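## Task

Check every plate and block on the deck and get each one seated correctly in the bay it occupies: lying flat, held between that bay's corner posts, with its clipped corner pointing back-left. Some items may begin perched on top of the corner posts.

## Robot and tools

Robot: two six-joint arms, left_arm and right_arm, each ending in a parallel two-finger gripper with a wrist camera (cam_left_wrist, cam_right_wrist, both 896x504). The arm names do not tell you which side of an image something is on.

Frame: all positions share one scene frame. Origin is on the table surface midway between the arms; +x points out over the table, +z points up, and left_arm sits toward +y. Distances are in metres, orientations are quaternions written w first (qw, qx, qy, qz). On each gripper the fingers extend along its own +z and close along its own y. The reported end_effector_position is the spot between the pads when shut; closed fingertips stick out about 33 mm past it (9 mm when fully open), and closing pushes the tips roughly 24 mm further out, so keep that clearance above surfaces. Reported hand positions can be a little off, especially at long reach.

Deck: bays are numbered row then column (bay 23 = row 2, column 3). Row 1 is nearest the arms, row 4 farthest; column 1 is on the left, column 4 on the right, and column 4 sits higher. Per the layout sheet: sealed 96-well plates in 11, 13, 41; sealed deep-well blocks in 22, 23; sealed 384-well plates in 31, 42; sealed culture plates in 32, 33; others empty. Only the cameras reveal actual positions. All items start with the clipped corner toward the back left.

The row: every motion command uses rows of 20 numbers covering both arms, even if one arm stays still. Order: left x, y, z, qw, qx, qy, qz, left gripper position, force_limit, speed; then the same ten for the right arm. The seven pose numbers are an absolute target in the scene frame for that gripper. The three gripper numbers each lie in -1 to 1. Position: +1 fully open (140 mm), about -0.8 pads touching, -1 close until blocked. force_limit: roughly 14 N at -1, 60 N at 0, 107 N at +1. speed: finger gap rate about 30 mm/s at -1, 140 at 0, 250 at +1. A 0 in these slots is a real command, so to leave a gripper unchanged repeat its previous three values. To keep an arm still, resend the pose from the latest result before it stopped, and resend the same quaternion each time rather than copying drifted values.

execute_actions(actions): a list of actions; each action is a table of up to 15 rows, one row per 1/30 s step, with the final row repeated to fill 15 steps. An empty list just reports state and images. Each step the target is clipped to within 70 mm and 16 degrees of the measured pose, so far goals take several actions. An action is rejected for both arms if any target lies over 0.6 m from that gripper's current position along any of its axes; if the first action is malformed or fails that check, nothing runs.

move(target, speed, stop_force, blocking): target is one 20-number row; each gripper travels a straight line to its pose, all finishing together, lasting 0.5 to 10 s. speed is the path top speed in m/s, 0.002 to 0.5 (default 0.25); rotation is limited to twice that in rad/s. Paths ignore obstacles and the other arm, and the hand may lag or overshoot, mostly near full stretch. stop_force (20 to 80 N, one value for both arms, not allowed in the first 0.2 s) ends an arm's path when it senses that much extra resistance along its direction of travel; the hand then backs up two steps and holds. Use it only with slow moves and without rotating the gripper; omit it when lifting off something being pressed. blocking=false returns after 0.5 s while motion continues; it cannot be combined with stop_force, and other motion calls are refused until the move ends (use wait or stop). The result adds a move: line with the outcome per arm (done, off_target, moving, held, contact, fault) plus any limits (paced = target clipped; held = a check blocked steps), and each gripper's distance from its target.

wait(seconds): 0 to 10; lets the scene run with last commands held, returning early if a running move ends. stop(): brakes a running move; fingers keep moving. zoom_image(camera, region): enlarges [x0, y0, x1, y1] pixels (at most 504 by 504, origin top-left) of that camera's latest image. finished_scene(scene): pass the current scene's integer number to end it irreversibly; it reports whether the task succeeded.

Results: a state line per arm with pose and velocities, joint positions and torques, Hand target lines, step readings (HELD marks steps where an arm's row was held back), "pose unreachable" when the clearance check altered a command, and gripper data. object_status: 0 moving, 1 blocked while opening, 2 blocked while closing (a successful grip), 3 reached target or pads met. position_measured is in counts, 3 open to 230 closed. To squeeze harder during a grip, raise force_limit and change position slightly (e.g. -1 to -0.98). Calibration numbers let you map pixels to the scene frame.

Avoid: pushing into rigid things, since arms are stiff and exceeding joint load limits or 144 N external force triggers a 10 s fault stop; fast impacts; arms colliding; dropping, slipping or knocking anything off the table; overheating motors by holding loads too long (MOTOR HOT warns first). Brief tugs on held parts or nudges to loose items may occur. Results only count if items stay seated without the robot holding them, so release and retract before finishing.

Each tool is called as name([rows], argument=value, ...), one row to a line, values as JSON.

## Session

execute_actions(actions=[])

Scene clock: 0.00 s.
left_arm: end_effector_position=(+0.5765, +0.4427, +0.3217) position_measured=3 object_status=3 end_effector_quat_wxyz=(-0.000, +0.999, -0.033, -0.000) end_effector_velocity=(+0.001, -0.000, +0.000) end_effector_angular_velocity=(-0.000, -0.001, +0.000) | right_arm: end_effector_position=(+0.6407, -0.6014, +0.3229) position_measured=3 object_status=3 end_effector_quat_wxyz=(+0.000, +0.995, -0.096, -0.000) end_effector_velocity=(+0.000, -0.000, +0.001) end_effector_angular_velocity=(-0.001, -0.002, +0.001)
Joint positions: left_arm=[-0.053  0.164  1.604  0.001  1.374  1.518] | right_arm=[-0.052  0.164  1.603 -0.001  1.375  1.518]
Joint velocities: left_arm=[ 0.     0.    -0.001 -0.     0.    -0.   ] | right_arm=[ 0.    -0.001 -0.001 -0.    -0.001 -0.001]
Joint torques (N m, as the joint torque sensors report them, + toward a larger angle): no reading
Hand target (left_arm): +0.576, +0.443, +0.322; -0.000, +0.999, -0.033, -0.000
Hand target (right_arm): +0.641, -0.601, +0.323; +0.000, +0.995, -0.096, -0.000

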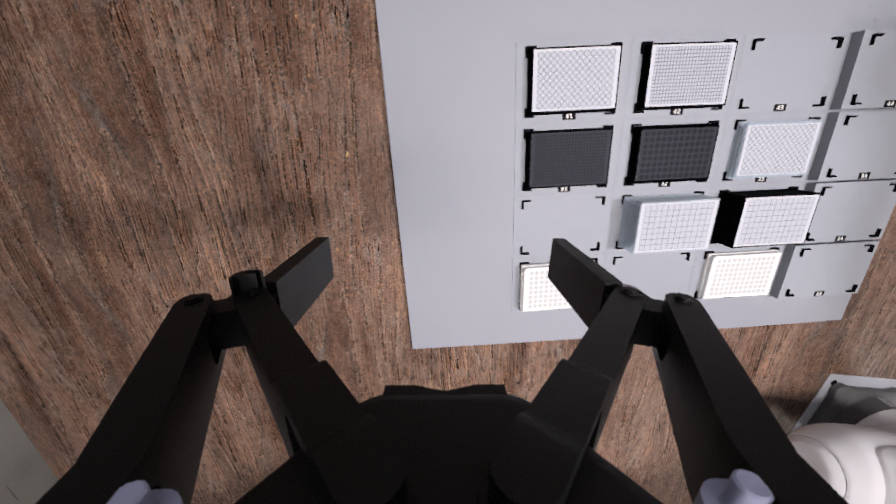

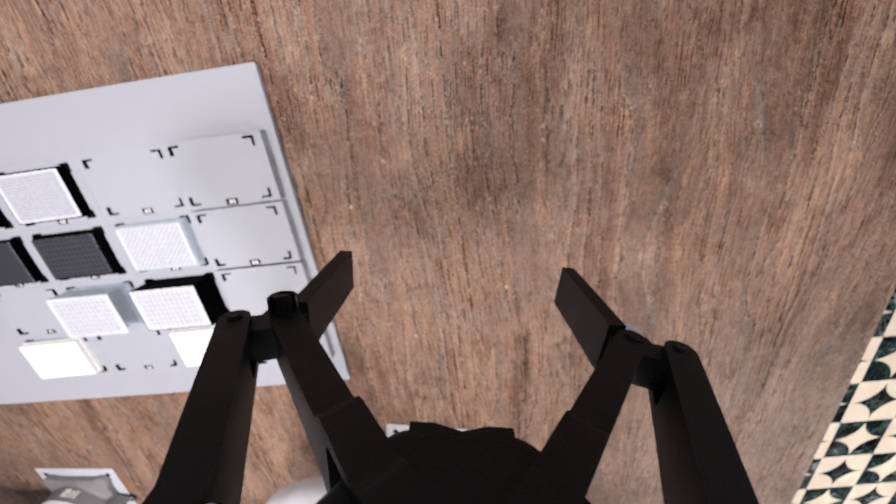

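move(target=[0.58,0.08,0.25,0,1,0,0,1,0,0,0.6407,-0.6014,0.3229,0,0.995,-0.096,0,1,0,0])

zoom_image(camera="cam_left_wrist", region=[220,0,720,330])

Scene clock: 10.27 s.
left_arm: end_effector_position=(+0.5799, +0.0800, +0.2500) position_measured=3 object_status=3 end_effector_quat_wxyz=(-0.000, +1.000, +0.000, +0.000) end_effector_velocity=(-0.001, -0.000, -0.001) end_effector_angular_velocity=(+0.001, +0.002, -0.000) | right_arm: end_effector_position=(+0.6407, -0.6014, +0.3229) position_measured=3 object_status=3 end_effector_quat_wxyz=(-0.000, +0.995, -0.096, -0.000) end_effector_velocity=(-0.000, +0.000, +0.000) end_effector_angular_velocity=(+0.001, +0.000, +0.001)
Joint positions: left_arm=[-0.536  0.376  1.46   0.     1.305  0.969] | right_arm=[-0.052  0.164  1.603  0.     1.375  1.518]
Joint velocities: left_arm=[-0.001  0.001  0.001 -0.     0.001 -0.   ] | right_arm=[ 0.    -0.    -0.     0.001  0.001 -0.001]
Joint torques (N m, as the joint torque sensors report them, + toward a larger angle): left_arm=[  2.34 -74.74 -41.28   3.94   0.07  -0.13] | right_arm=[  3.28 -61.32 -41.8    4.07   0.38  -0.5 ]
Hand target (left_arm): +0.580, +0.080, +0.250; -0.000, +1.000, -0.000, +0.000
Hand target (right_arm): +0.641, -0.601, +0.323; -0.000, +0.995, -0.096, -0.000
Off the commanded pose (left_arm): 0.000 m, 0 deg.
Off the commanded pose (right_arm): 0.000 m, 0 deg.
move: done
camera_calibration (this result's frames):
cam_left_wrist: T_world_to_cam=[[0.00601476, -0.999068, 0.0427418, 0.0633379], [-0.945396, 0.00824748, 0.32582, 0.475853], [-0.325869, -0.0423676, -0.944465, 0.620037], [0, 0, 0, 1]] pos_world=[0.651539, 0.0856238, 0.427853]
cam_right_wrist: T_world_to_cam=[[-0.111635, -0.993323, -0.0291156, -0.508908], [-0.928136, 0.0937497, 0.360242, 0.553383], [-0.355107, 0.0672388, -0.932404, 0.764469], [0, 0, 0, 1]] pos_world=[0.728272, -0.608791, 0.498625]

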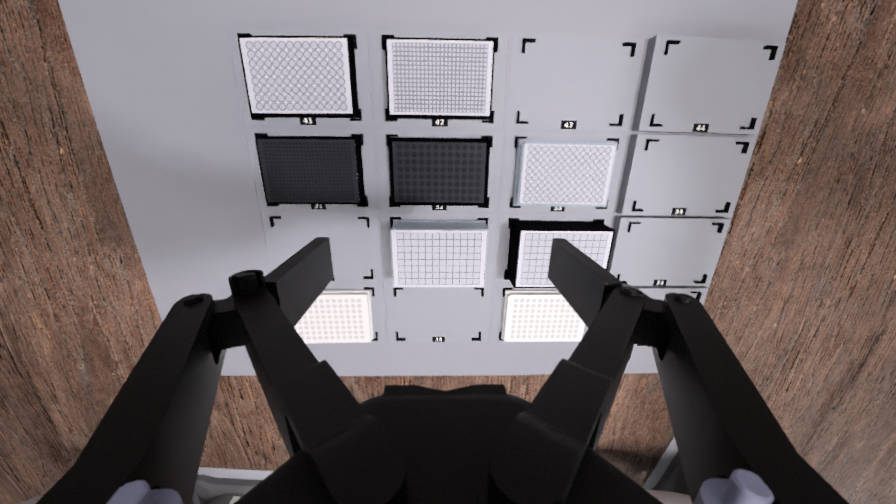

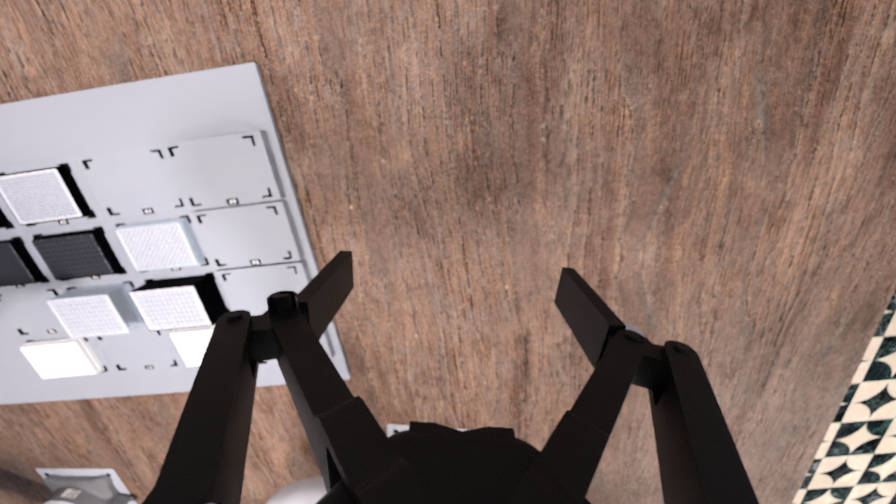

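Region (220, 0, 720, 330) of cam_left_wrist's 896x504 image, scaled by 1.008, with more detail than that image has; it fills the top 333 rows of this view, and the rest is white.

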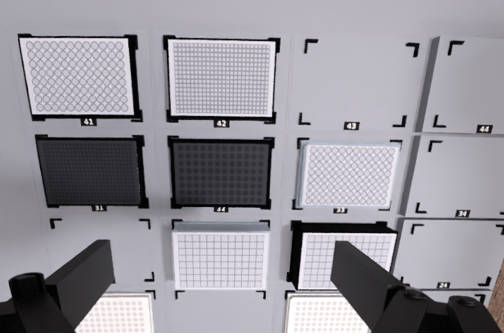

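zoom_image(camera="cam_left_wrist", region=[225,20,385,220])

zoom_image(camera="cam_left_wrist", region=[365,20,525,220])

zoom_image(camera="cam_left_wrist", region=[490,120,650,350])

zoom_image(camera="cam_left_wrist", region=[340,200,520,350])

Region (225, 20, 385, 220) of cam_left_wrist's 896x504 image, scaled by 2.520, with more detail than that image has; it fills the left 403 columns of this view, and the rest is white.

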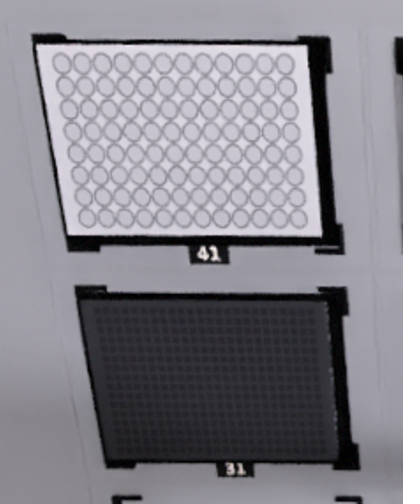

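Region (365, 20, 525, 220) of cam_left_wrist's 896x504 image, scaled by 2.520, with more detail than that image has; it fills the left 403 columns of this view, and the rest is white.

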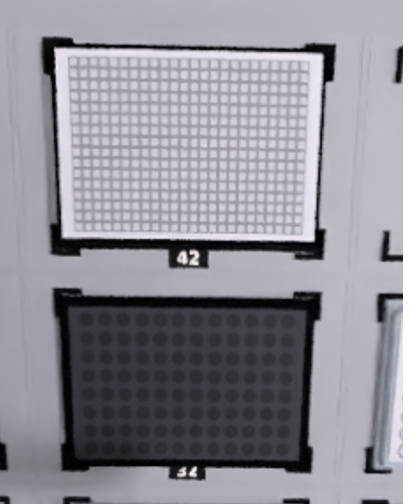

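Region (490, 120, 650, 350) of cam_left_wrist's 896x504 image, scaled by 2.191, with more detail than that image has; it fills the left 351 columns of this view, and the rest is white.

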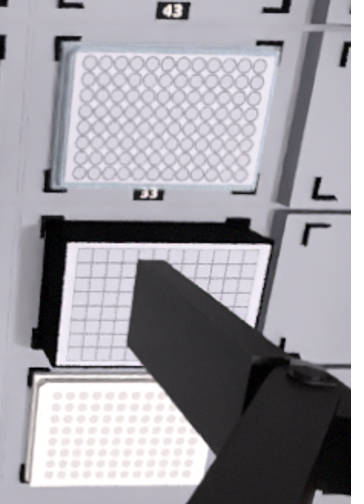

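Region (340, 200, 520, 350) of cam_left_wrist's 896x504 image, scaled by 2.800, with more detail than that image has.

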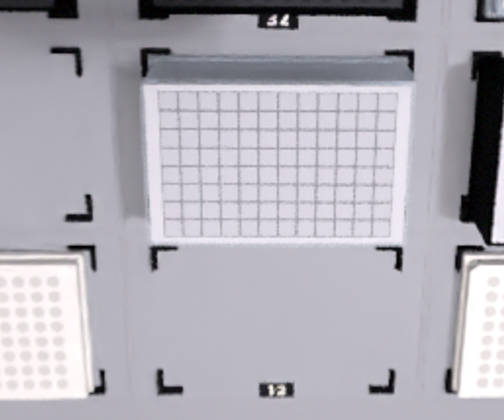

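move(target=[0.33,0.08,0.13,0,1,0,0,1,0,0,0.6407,-0.6014,0.3229,0,0.995,-0.096,0,1,0,0])

zoom_image(camera="cam_left_wrist", region=[140,0,450,260])

zoom_image(camera="cam_left_wrist", region=[450,0,760,260])

move(target=[0.55,0.08,0.13,0,1,0,0,1,0,0,0.6407,-0.6014,0.3229,0,0.995,-0.096,0,1,0,0])

zoom_image(camera="cam_left_wrist", region=[140,0,450,260])

zoom_image(camera="cam_left_wrist", region=[450,0,760,260])

Scene clock: 32.43 s.
left_arm: end_effector_position=(+0.3300, +0.0801, +0.1301) position_measured=3 object_status=3 end_effector_quat_wxyz=(-0.000, +1.000, -0.000, +0.000) end_effector_velocity=(-0.000, +0.000, -0.000) end_effector_angular_velocity=(+0.001, +0.000, -0.000) | right_arm: end_effector_position=(+0.6407, -0.6014, +0.3229) position_measured=3 object_status=3 end_effector_quat_wxyz=(-0.000, +0.995, -0.096, -0.000) end_effector_velocity=(+0.000, -0.000, -0.000) end_effector_angular_velocity=(-0.000, +0.001, +0.001)
Joint positions: left_arm=[-0.784  0.161  1.98   0.     1.     0.721] | right_arm=[-0.052  0.164  1.603  0.     1.375  1.518]
Joint velocities: left_arm=[-0.     0.     0.001  0.    -0.    -0.   ] | right_arm=[ 0.     0.001 -0.001 -0.     0.    -0.   ]
Joint torques (N m, as the joint torque sensors report them, + toward a larger angle): left_arm=[  1.87 -49.92 -35.77   3.43  -0.01  -0.2 ] | right_arm=[  3.36 -61.39 -41.61   4.07   0.11  -0.32]
Hand target (left_arm): +0.330, +0.080, +0.130; -0.000, +1.000, -0.000, +0.000
Hand target (right_arm): +0.641, -0.601, +0.323; -0.000, +0.995, -0.096, -0.000
Off the commanded pose (left_arm): 0.000 m, 0 deg.
Off the commanded pose (right_arm): 0.000 m, 0 deg.
move: done
camera_calibration (this result's frames):
cam_left_wrist: T_world_to_cam=[[0.00589114, -0.99906, 0.0429429, 0.0700424], [-0.945296, 0.00844296, 0.326105, 0.278528], [-0.326161, -0.0425149, -0.944358, 0.425498], [0, 0, 0, 1]] pos_world=[0.40166, 0.0857149, 0.307985]
cam_right_wrist: T_world_to_cam=[[-0.111637, -0.993322, -0.0291159, -0.508907], [-0.928135, 0.093751, 0.360244, 0.553383], [-0.355109, 0.0672399, -0.932404, 0.76447], [0, 0, 0, 1]] pos_world=[0.728271, -0.608792, 0.498624]

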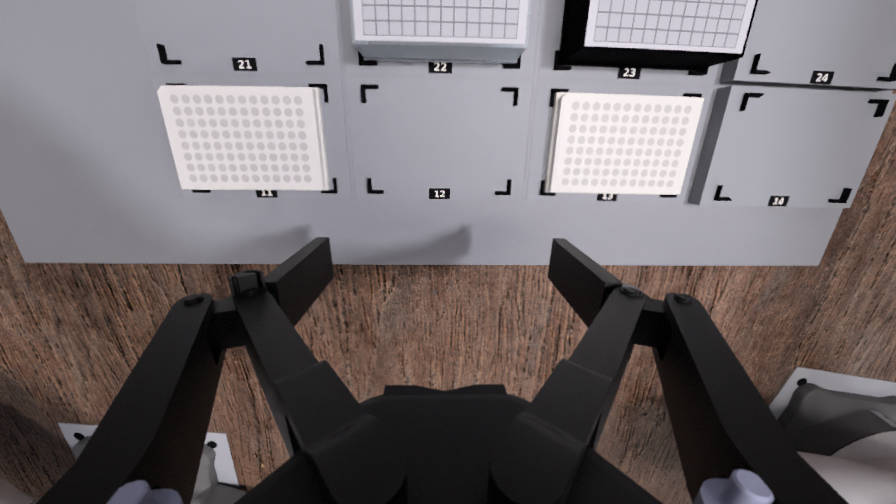

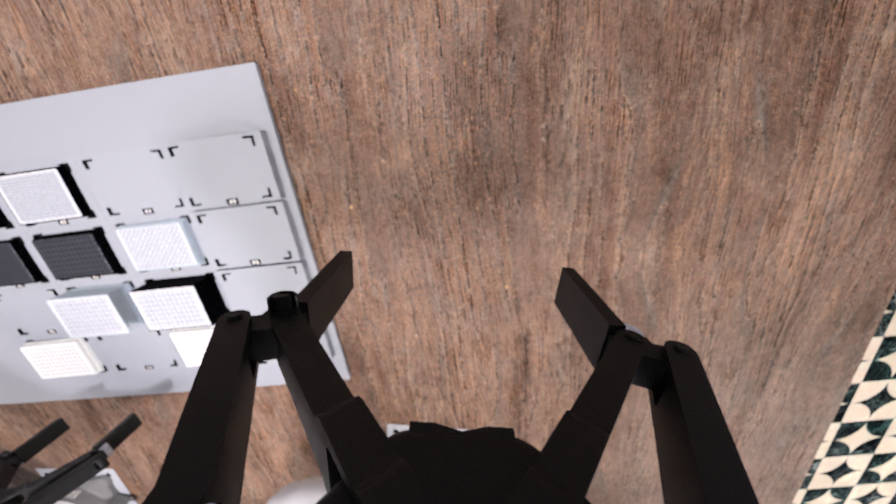

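Region (140, 0, 450, 260) of cam_left_wrist's 896x504 image, scaled by 1.626, with more detail than that image has; it fills the top 423 rows of this view, and the rest is white.

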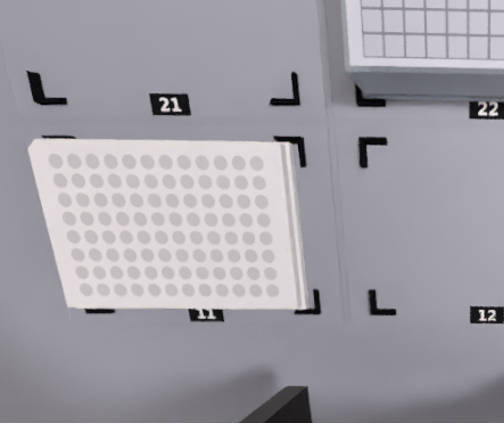

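Region (450, 0, 760, 260) of cam_left_wrist's 896x504 image, scaled by 1.626, with more detail than that image has; it fills the top 423 rows of this view, and the rest is white.

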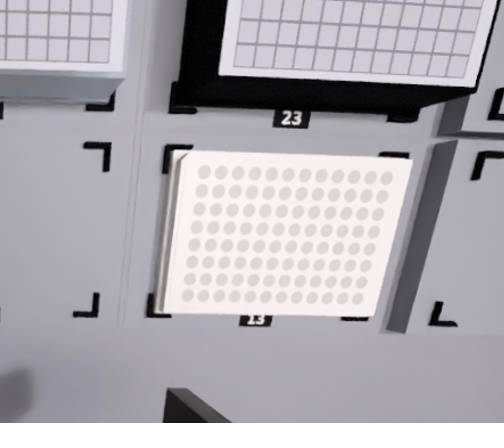

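Scene clock: 33.70 s.
left_arm: end_effector_position=(+0.5499, +0.0800, +0.1299) position_measured=3 object_status=3 end_effector_quat_wxyz=(+0.000, +1.000, +0.000, -0.000) end_effector_velocity=(-0.000, +0.000, -0.001) end_effector_angular_velocity=(+0.000, +0.001, +0.000) | right_arm: end_effector_position=(+0.6407, -0.6014, +0.3229) position_measured=3 object_status=3 end_effector_quat_wxyz=(-0.000, +0.995, -0.096, -0.000) end_effector_velocity=(+0.000, +0.000, -0.002) end_effector_angular_velocity=(+0.001, +0.003, +0.000)
Joint positions: left_arm=[-0.558  0.409  1.644 -0.     1.089  0.947] | right_arm=[-0.052  0.164  1.603  0.     1.375  1.518]
Joint velocities: left_arm=[ 0.     0.001  0.    -0.     0.     0.   ] | right_arm=[-0.     0.002  0.     0.     0.    -0.   ]
Joint torques (N m, as the joint torque sensors report them, + toward a larger angle): left_arm=[  2.83 -74.56 -37.85   3.53   0.11  -0.29] | right_arm=[  2.65 -61.97 -41.55   4.14   0.06  -0.22]
Hand target (left_arm): +0.550, +0.080, +0.130; +0.000, +1.000, +0.000, -0.000
Hand target (right_arm): +0.641, -0.601, +0.323; -0.000, +0.995, -0.096, -0.000
Off the commanded pose (left_arm): 0.000 m, 0 deg.
Off the commanded pose (right_arm): 0.000 m, 0 deg.
move: done
camera_calibration (this result's frames):
cam_left_wrist: T_world_to_cam=[[0.00603252, -0.999054, 0.0430619, 0.0685517], [-0.94519, 0.00836198, 0.326413, 0.48641], [-0.326464, -0.0426708, -0.944246, 0.49721], [0, 0, 0, 1]] pos_world=[0.621657, 0.0856358, 0.307767]
cam_right_wrist: T_world_to_cam=[[-0.111636, -0.993323, -0.0291149, -0.508908], [-0.928138, 0.0937516, 0.360237, 0.553389], [-0.355102, 0.0672383, -0.932406, 0.764466], [0, 0, 0, 1]] pos_world=[0.728273, -0.608792, 0.498625]

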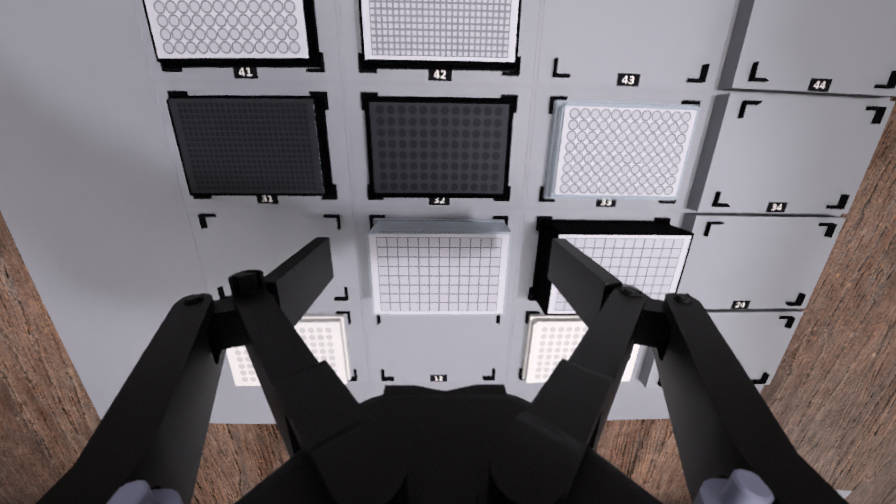

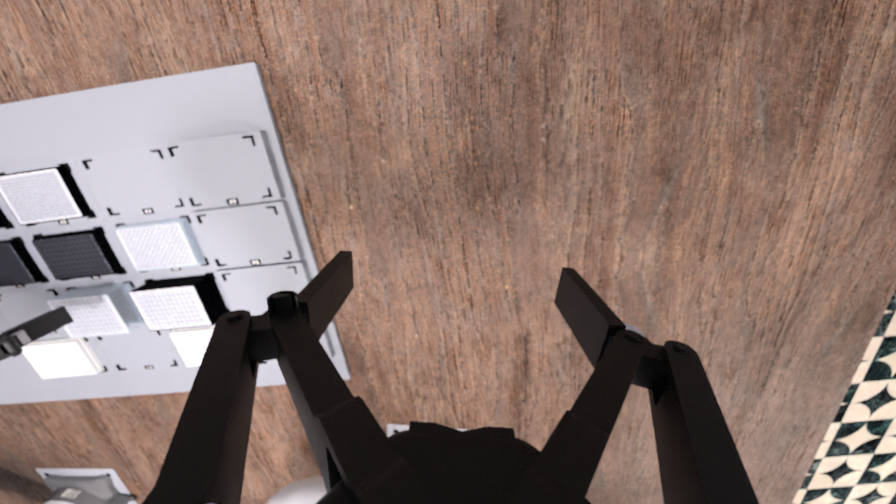

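Region (140, 0, 450, 260) of cam_left_wrist's 896x504 image, scaled by 1.626, with more detail than that image has; it fills the top 423 rows of this view, and the rest is white.

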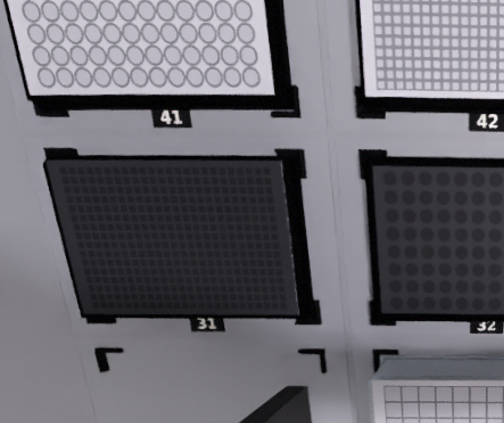

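Region (450, 0, 760, 260) of cam_left_wrist's 896x504 image, scaled by 1.626, with more detail than that image has; it fills the top 423 rows of this view, and the rest is white.

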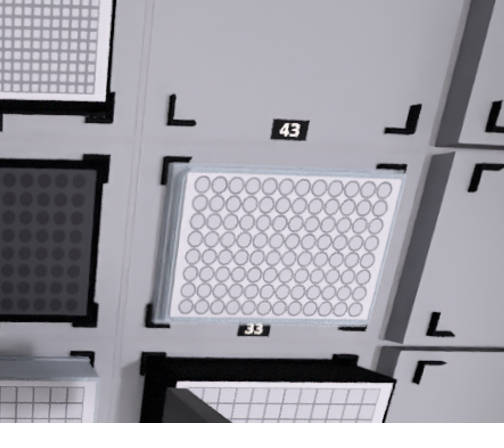

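move(target=[0.64,0.17,0.11,0,1,0,0,1,0,0,0.6407,-0.6014,0.3229,0,0.995,-0.096,0,1,0,0])

zoom_image(camera="cam_left_wrist", region=[210,30,460,250])

zoom_image(camera="cam_left_wrist", region=[430,30,680,250])

move(target=[0.47,0.08,0.11,0,1,0,0,1,0,0,0.6407,-0.6014,0.3229,0,0.995,-0.096,0,1,0,0])

zoom_image(camera="cam_left_wrist", region=[320,0,570,270])

zoom_image(camera="cam_left_wrist", region=[520,0,770,250])

Scene clock: 43.40 s.
left_arm: end_effector_position=(+0.6400, +0.1699, +0.1100) position_measured=3 object_status=3 end_effector_quat_wxyz=(+0.000, +1.000, -0.000, -0.000) end_effector_velocity=(+0.001, +0.001, +0.001) end_effector_angular_velocity=(+0.001, -0.001, -0.000) | right_arm: end_effector_position=(+0.6407, -0.6014, +0.3229) position_measured=3 object_status=3 end_effector_quat_wxyz=(-0.000, +0.995, -0.096, -0.000) end_effector_velocity=(-0.000, +0.000, +0.001) end_effector_angular_velocity=(-0.000, -0.000, +0.000)
Joint positions: left_arm=[-0.396  0.476  1.581 -0.     1.085  1.11 ] | right_arm=[-0.052  0.164  1.603  0.     1.375  1.518]
Joint velocities: left_arm=[ 0.001 -0.    -0.001  0.001  0.     0.   ] | right_arm=[ 0.    -0.001 -0.     0.     0.001 -0.   ]
Joint torques (N m, as the joint torque sensors report them, + toward a larger angle): left_arm=[  1.54 -81.05 -38.04   3.59   0.14  -0.22] | right_arm=[  3.14 -61.79 -41.51   3.93  -0.01  -0.4 ]
Hand target (left_arm): +0.640, +0.170, +0.110; +0.000, +1.000, -0.000, -0.000
Hand target (right_arm): +0.641, -0.601, +0.323; -0.000, +0.995, -0.096, +0.000
Off the commanded pose (left_arm): 0.000 m, 0 deg.
Off the commanded pose (right_arm): 0.000 m, 0 deg.
move: done
camera_calibration (this result's frames):
cam_left_wrist: T_world_to_cam=[[0.00594195, -0.999055, 0.0430662, 0.158826], [-0.945217, 0.00844553, 0.326334, 0.577278], [-0.326389, -0.0426459, -0.944273, 0.511579], [0, 0, 0, 1]] pos_world=[0.711683, 0.175617, 0.287844]
cam_right_wrist: T_world_to_cam=[[-0.111636, -0.993323, -0.0291149, -0.508908], [-0.928138, 0.0937517, 0.360237, 0.55339], [-0.355102, 0.0672381, -0.932406, 0.764466], [0, 0, 0, 1]] pos_world=[0.728273, -0.608792, 0.498625]

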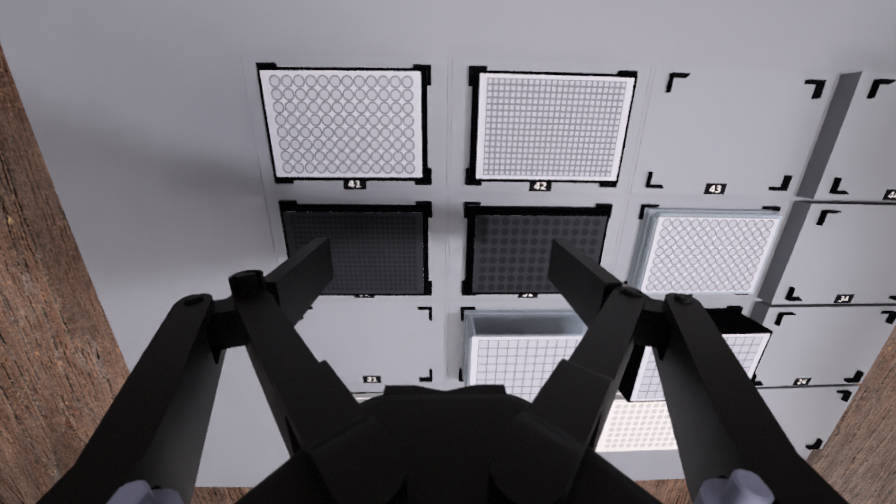

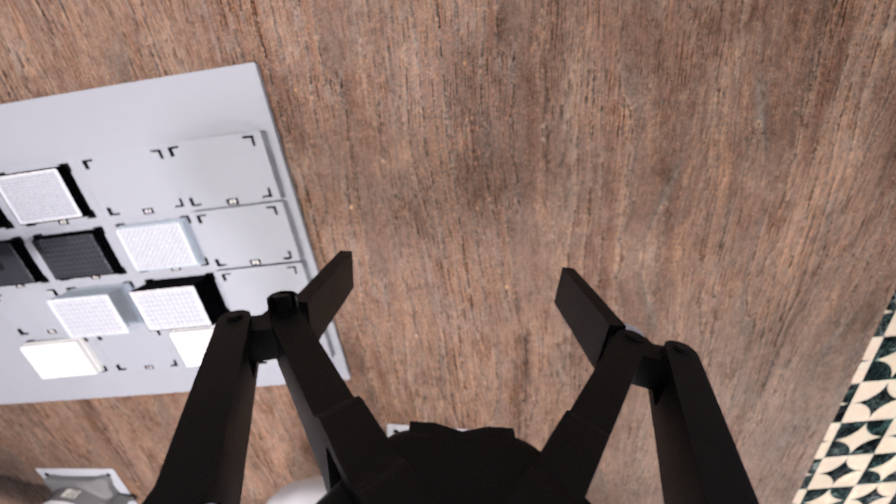

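Region (210, 30, 460, 250) of cam_left_wrist's 896x504 image, scaled by 2.016, with more detail than that image has; it fills the top 444 rows of this view, and the rest is white.

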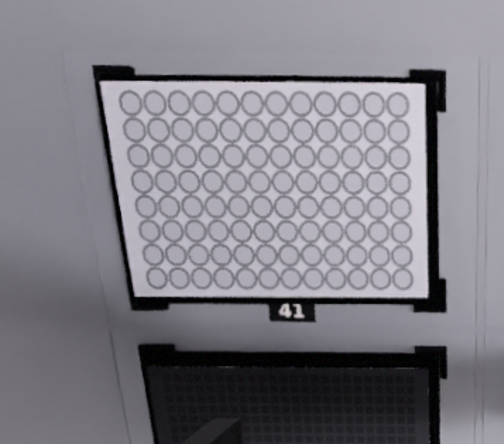

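Region (430, 30, 680, 250) of cam_left_wrist's 896x504 image, scaled by 2.016, with more detail than that image has; it fills the top 444 rows of this view, and the rest is white.

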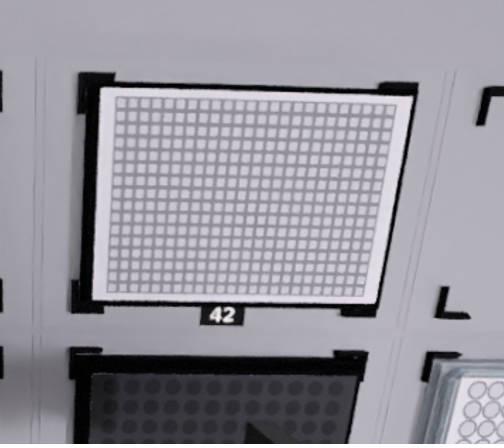

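Scene clock: 44.57 s.
left_arm: end_effector_position=(+0.4700, +0.0801, +0.1101) position_measured=3 object_status=3 end_effector_quat_wxyz=(-0.000, +1.000, +0.000, +0.000) end_effector_velocity=(+0.000, -0.001, +0.001) end_effector_angular_velocity=(-0.001, -0.001, -0.000) | right_arm: end_effector_position=(+0.6407, -0.6014, +0.3229) position_measured=3 object_status=3 end_effector_quat_wxyz=(-0.000, +0.995, -0.096, -0.000) end_effector_velocity=(-0.000, +0.000, +0.001) end_effector_angular_velocity=(-0.001, -0.001, -0.000)
Joint positions: left_arm=[-0.627  0.332  1.797  0.     1.013  0.878] | right_arm=[-0.052  0.164  1.603  0.     1.375  1.518]
Joint velocities: left_arm=[-0.    -0.    -0.001  0.    -0.    -0.   ] | right_arm=[-0.    -0.002  0.    -0.     0.     0.   ]
Joint torques (N m, as the joint torque sensors report them, + toward a larger angle): left_arm=[  3.02 -66.59 -36.5    3.48  -0.06  -0.12] | right_arm=[  2.43 -60.89 -41.08   3.91   0.35  -0.43]
Hand target (left_arm): +0.470, +0.080, +0.110; -0.000, +1.000, -0.000, +0.000
Hand target (right_arm): +0.641, -0.601, +0.323; -0.000, +0.995, -0.096, +0.000
Off the commanded pose (left_arm): 0.000 m, 0 deg.
Off the commanded pose (right_arm): 0.000 m, 0 deg.
move: done
camera_calibration (this result's frames):
cam_left_wrist: T_world_to_cam=[[0.00602344, -0.999062, 0.0428736, 0.0700189], [-0.945292, 0.00829579, 0.32612, 0.417447], [-0.32617, -0.0424924, -0.944356, 0.452217], [0, 0, 0, 1]] pos_world=[0.541687, 0.085706, 0.287914]
cam_right_wrist: T_world_to_cam=[[-0.111636, -0.993323, -0.0291149, -0.508908], [-0.928138, 0.0937517, 0.360237, 0.55339], [-0.355102, 0.0672382, -0.932406, 0.764466], [0, 0, 0, 1]] pos_world=[0.728273, -0.608792, 0.498625]

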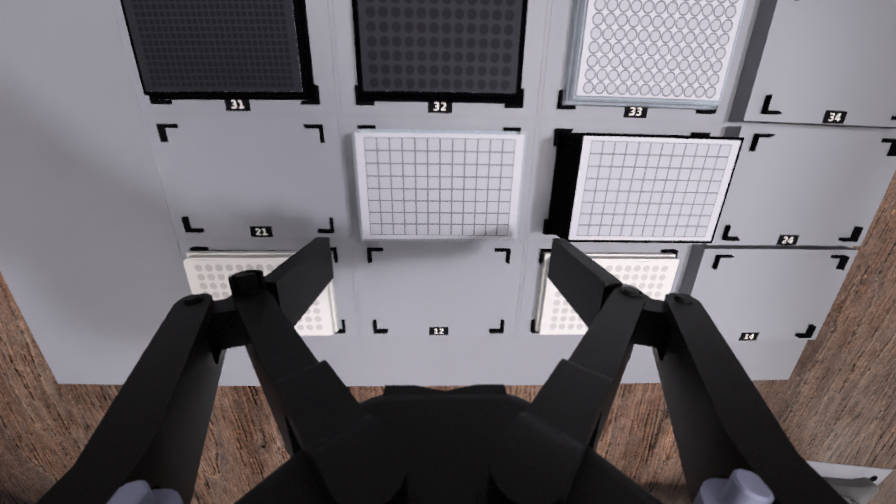

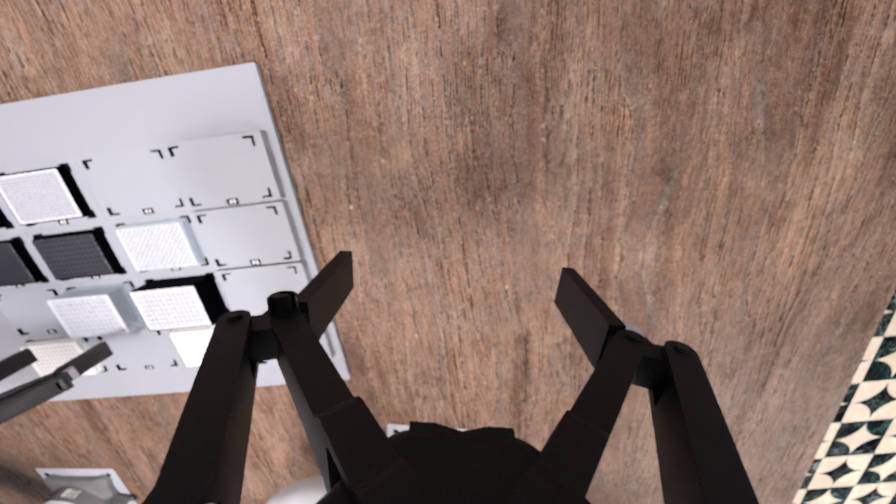

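Region (320, 0, 570, 270) of cam_left_wrist's 896x504 image, scaled by 1.867, with more detail than that image has; it fills the left 467 columns of this view, and the rest is white.

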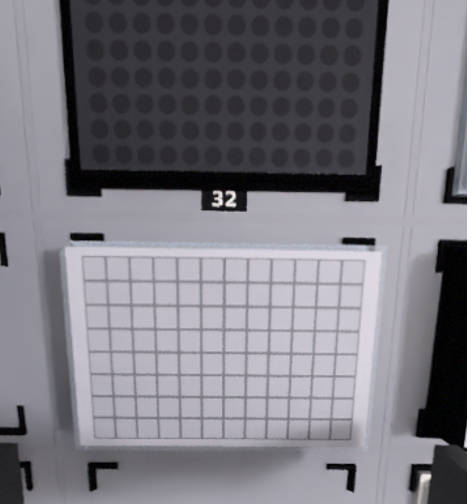

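Region (520, 0, 770, 250) of cam_left_wrist's 896x504 image, scaled by 2.016, with more detail than that image has.

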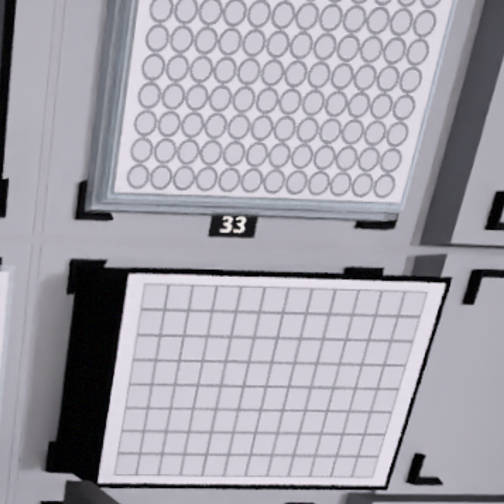

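move(target=[0.408,0.252,0.05,0,1,0,0,1,-1,-1,0.6407,-0.6014,0.3229,0,0.995,-0.096,0,1,0,0])

Scene clock: 56.90 s.
left_arm: end_effector_position=(+0.4080, +0.2520, +0.0501) position_measured=3 object_status=3 end_effector_quat_wxyz=(+0.000, +1.000, -0.000, -0.000) end_effector_velocity=(+0.000, +0.000, +0.000) end_effector_angular_velocity=(-0.000, +0.000, +0.000) | right_arm: end_effector_position=(+0.6407, -0.6014, +0.3229) position_measured=3 object_status=3 end_effector_quat_wxyz=(-0.000, +0.995, -0.096, -0.000) end_effector_velocity=(-0.000, +0.000, -0.000) end_effector_angular_velocity=(+0.000, +0.001, +0.000)
Joint positions: left_arm=[-0.451  0.197  2.117 -0.     0.828  1.054] | right_arm=[-0.052  0.164  1.603  0.     1.375  1.518]
Joint velocities: left_arm=[ 0. -0. -0. -0.  0.  0.] | right_arm=[ 0.  0.  0. -0.  0. -0.]
Joint torques (N m, as the joint torque sensors report them, + toward a larger angle): left_arm=[  3.22 -49.73 -31.88   2.9    0.02  -0.41] | right_arm=[  2.34 -61.83 -41.21   3.82  -0.03  -0.38]
Hand target (left_arm): +0.408, +0.252, +0.050; +0.000, +1.000, -0.000, -0.000
Hand target (right_arm): +0.641, -0.601, +0.323; -0.000, +0.995, -0.096, +0.000
Off the commanded pose (left_arm): 0.000 m, 0 deg.
Off the commanded pose (right_arm): 0.000 m, 0 deg.
move: done
camera_calibration (this result's frames):
cam_left_wrist: T_world_to_cam=[[0.00588891, -0.999055, 0.0430729, 0.244793], [-0.94518, 0.00850269, 0.32644, 0.376849], [-0.326498, -0.042634, -0.944236, 0.382821], [0, 0, 0, 1]] pos_world=[0.479739, 0.257678, 0.22791]
cam_right_wrist: T_world_to_cam=[[-0.111636, -0.993323, -0.0291149, -0.508908], [-0.928138, 0.0937517, 0.360237, 0.55339], [-0.355102, 0.0672382, -0.932406, 0.764466], [0, 0, 0, 1]] pos_world=[0.728273, -0.608792, 0.498625]

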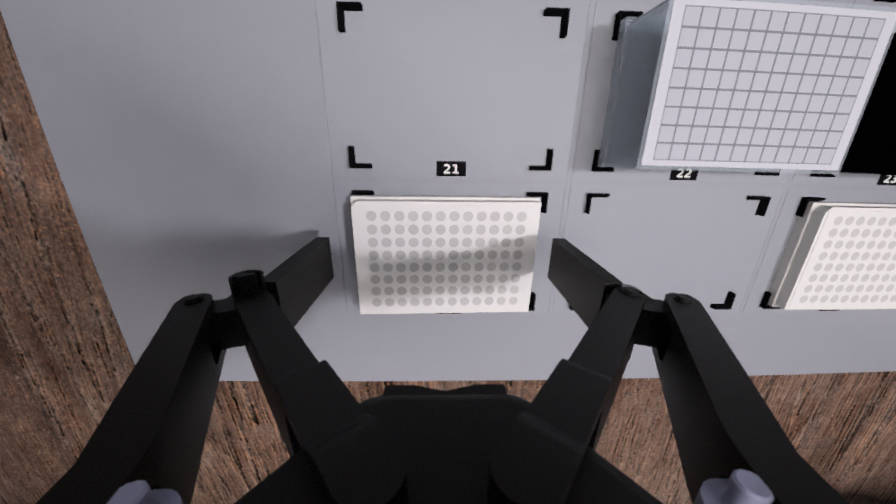

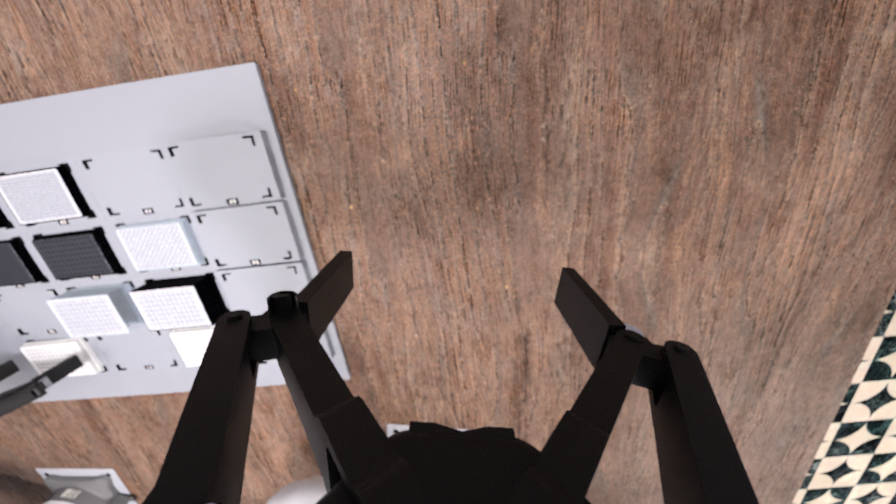

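move(target=[0.408,0.25,0.03,0,1,0,0,1,-1,-1,0.6407,-0.6014,0.3229,0,0.995,-0.096,0,1,0,0], speed=0.03)

move(target=[0.408,0.239,0.03,0,1,0,0,1,-1,-1,0.6407,-0.6014,0.3229,0,0.995,-0.096,0,1,0,0], speed=0.008, stop_force=20)

zoom_image(camera="cam_left_wrist", region=[300,130,600,340])

Scene clock: 71.07 s.
left_arm: end_effector_position=(+0.4080, +0.2500, +0.0300) position_measured=3 object_status=3 end_effector_quat_wxyz=(+0.000, +1.000, -0.000, +0.000) end_effector_velocity=(-0.001, +0.001, -0.001) end_effector_angular_velocity=(+0.001, +0.001, -0.001) | right_arm: end_effector_position=(+0.6407, -0.6014, +0.3229) position_measured=3 object_status=3 end_effector_quat_wxyz=(-0.000, +0.995, -0.096, -0.000) end_effector_velocity=(+0.000, -0.000, -0.001) end_effector_angular_velocity=(+0.000, +0.001, +0.001)
Joint positions: left_arm=[-0.455  0.224  2.13  -0.     0.787  1.051] | right_arm=[-0.052  0.164  1.603  0.     1.375  1.518]
Joint velocities: left_arm=[-0.    -0.     0.001  0.001 -0.     0.   ] | right_arm=[ 0.     0.001 -0.     0.    -0.    -0.001]
Joint torques (N m, as the joint torque sensors report them, + toward a larger angle): left_arm=[  1.77 -50.19 -30.81   2.82   0.12  -0.17] | right_arm=[  1.28 -62.79 -41.28   4.14   0.11  -0.32]
Hand target (left_arm): +0.408, +0.250, +0.030; +0.000, +1.000, -0.000, -0.000
Hand target (right_arm): +0.641, -0.601, +0.323; -0.000, +0.995, -0.096, +0.000
Off the commanded pose (left_arm): 0.000 m, 0 deg.
Off the commanded pose (right_arm): 0.000 m, 0 deg.
move: done
camera_calibration (this result's frames):
cam_left_wrist: T_world_to_cam=[[0.00599089, -0.999058, 0.0429866, 0.243618], [-0.945244, 0.00836969, 0.326256, 0.383458], [-0.326309, -0.0425874, -0.944303, 0.363695], [0, 0, 0, 1]] pos_world=[0.479679, 0.255668, 0.207861]
cam_right_wrist: T_world_to_cam=[[-0.111636, -0.993323, -0.0291148, -0.508908], [-0.928138, 0.0937518, 0.360237, 0.55339], [-0.355102, 0.0672381, -0.932406, 0.764466], [0, 0, 0, 1]] pos_world=[0.728273, -0.608792, 0.498625]

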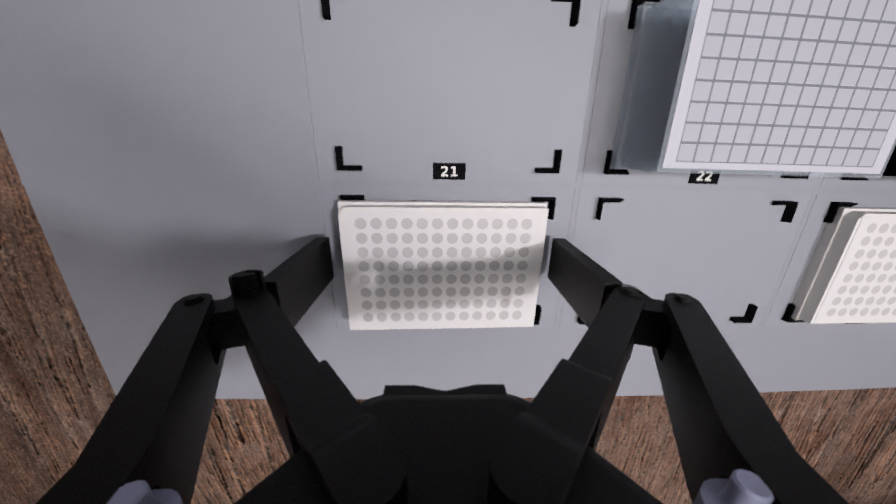

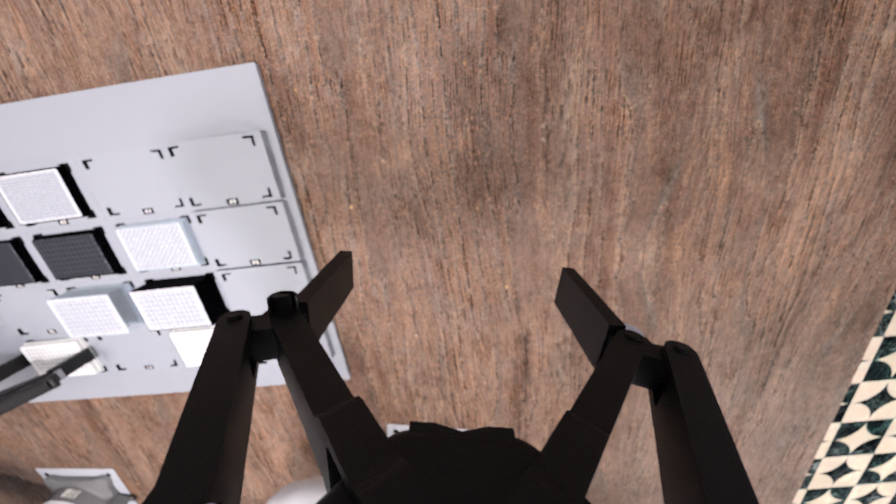

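Scene clock: 72.67 s.
left_arm: end_effector_position=(+0.4080, +0.2390, +0.0300) position_measured=3 object_status=3 end_effector_quat_wxyz=(-0.000, +1.000, +0.000, +0.000) end_effector_velocity=(-0.000, +0.000, -0.000) end_effector_angular_velocity=(+0.000, +0.000, +0.000) | right_arm: end_effector_position=(+0.6407, -0.6014, +0.3229) position_measured=3 object_status=3 end_effector_quat_wxyz=(-0.000, +0.995, -0.096, -0.000) end_effector_velocity=(-0.000, +0.000, -0.001) end_effector_angular_velocity=(+0.000, +0.002, -0.000)
Joint positions: left_arm=[-0.472  0.231  2.121  0.     0.79   1.033] | right_arm=[-0.052  0.164  1.603  0.     1.375  1.518]
Joint velocities: left_arm=[-0.    -0.     0.001 -0.     0.    -0.   ] | right_arm=[ 0.     0.001  0.001 -0.     0.     0.   ]
Joint torques (N m, as the joint torque sensors report them, + toward a larger angle): left_arm=[  2.1  -51.65 -30.47   2.88  -0.03  -0.31] | right_arm=[  1.99 -62.18 -41.1    4.22  -0.05  -0.36]
Hand target (left_arm): +0.408, +0.239, +0.030; -0.000, +1.000, +0.000, +0.000
Hand target (right_arm): +0.641, -0.601, +0.323; -0.000, +0.995, -0.096, +0.000
Off the commanded pose (left_arm): 0.000 m, 0 deg.
Off the commanded pose (right_arm): 0.000 m, 0 deg.
move: done
camera_calibration (this result's frames):
cam_left_wrist: T_world_to_cam=[[0.00600846, -0.999059, 0.0429589, 0.232626], [-0.945244, 0.00834401, 0.326257, 0.383561], [-0.326308, -0.0425669, -0.944305, 0.363211], [0, 0, 0, 1]] pos_world=[0.47968, 0.244667, 0.20785]
cam_right_wrist: T_world_to_cam=[[-0.111636, -0.993323, -0.0291149, -0.508908], [-0.928138, 0.0937517, 0.360237, 0.55339], [-0.355102, 0.0672382, -0.932406, 0.764466], [0, 0, 0, 1]] pos_world=[0.728273, -0.608792, 0.498625]

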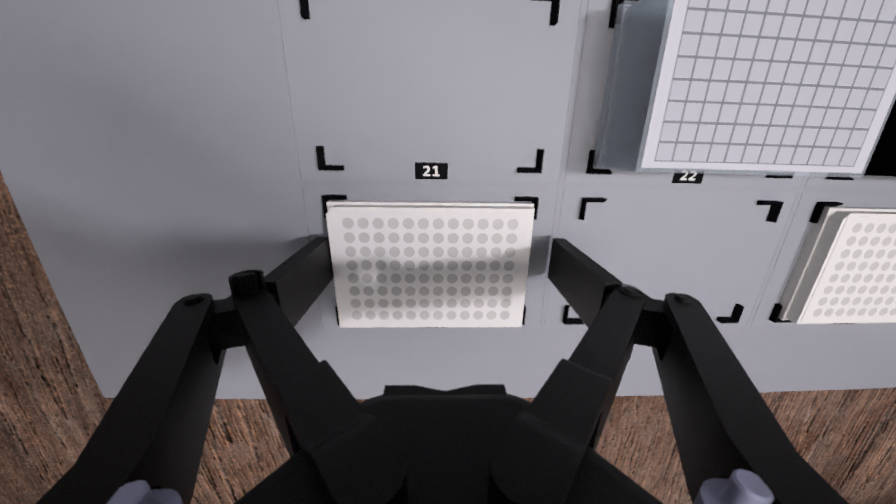

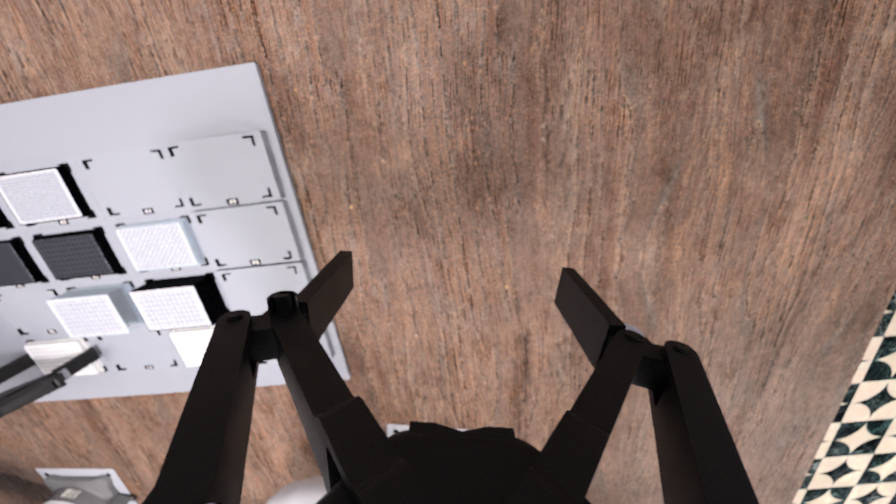

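Region (300, 130, 600, 340) of cam_left_wrist's 896x504 image, scaled by 1.680, with more detail than that image has; it fills the top 353 rows of this view, and the rest is white.

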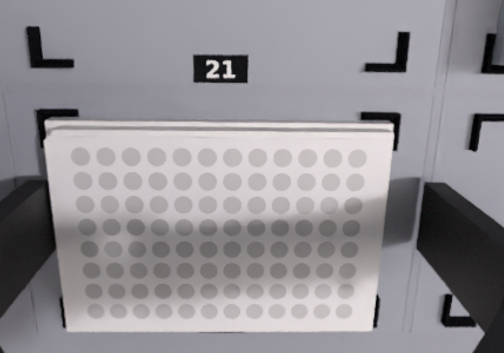

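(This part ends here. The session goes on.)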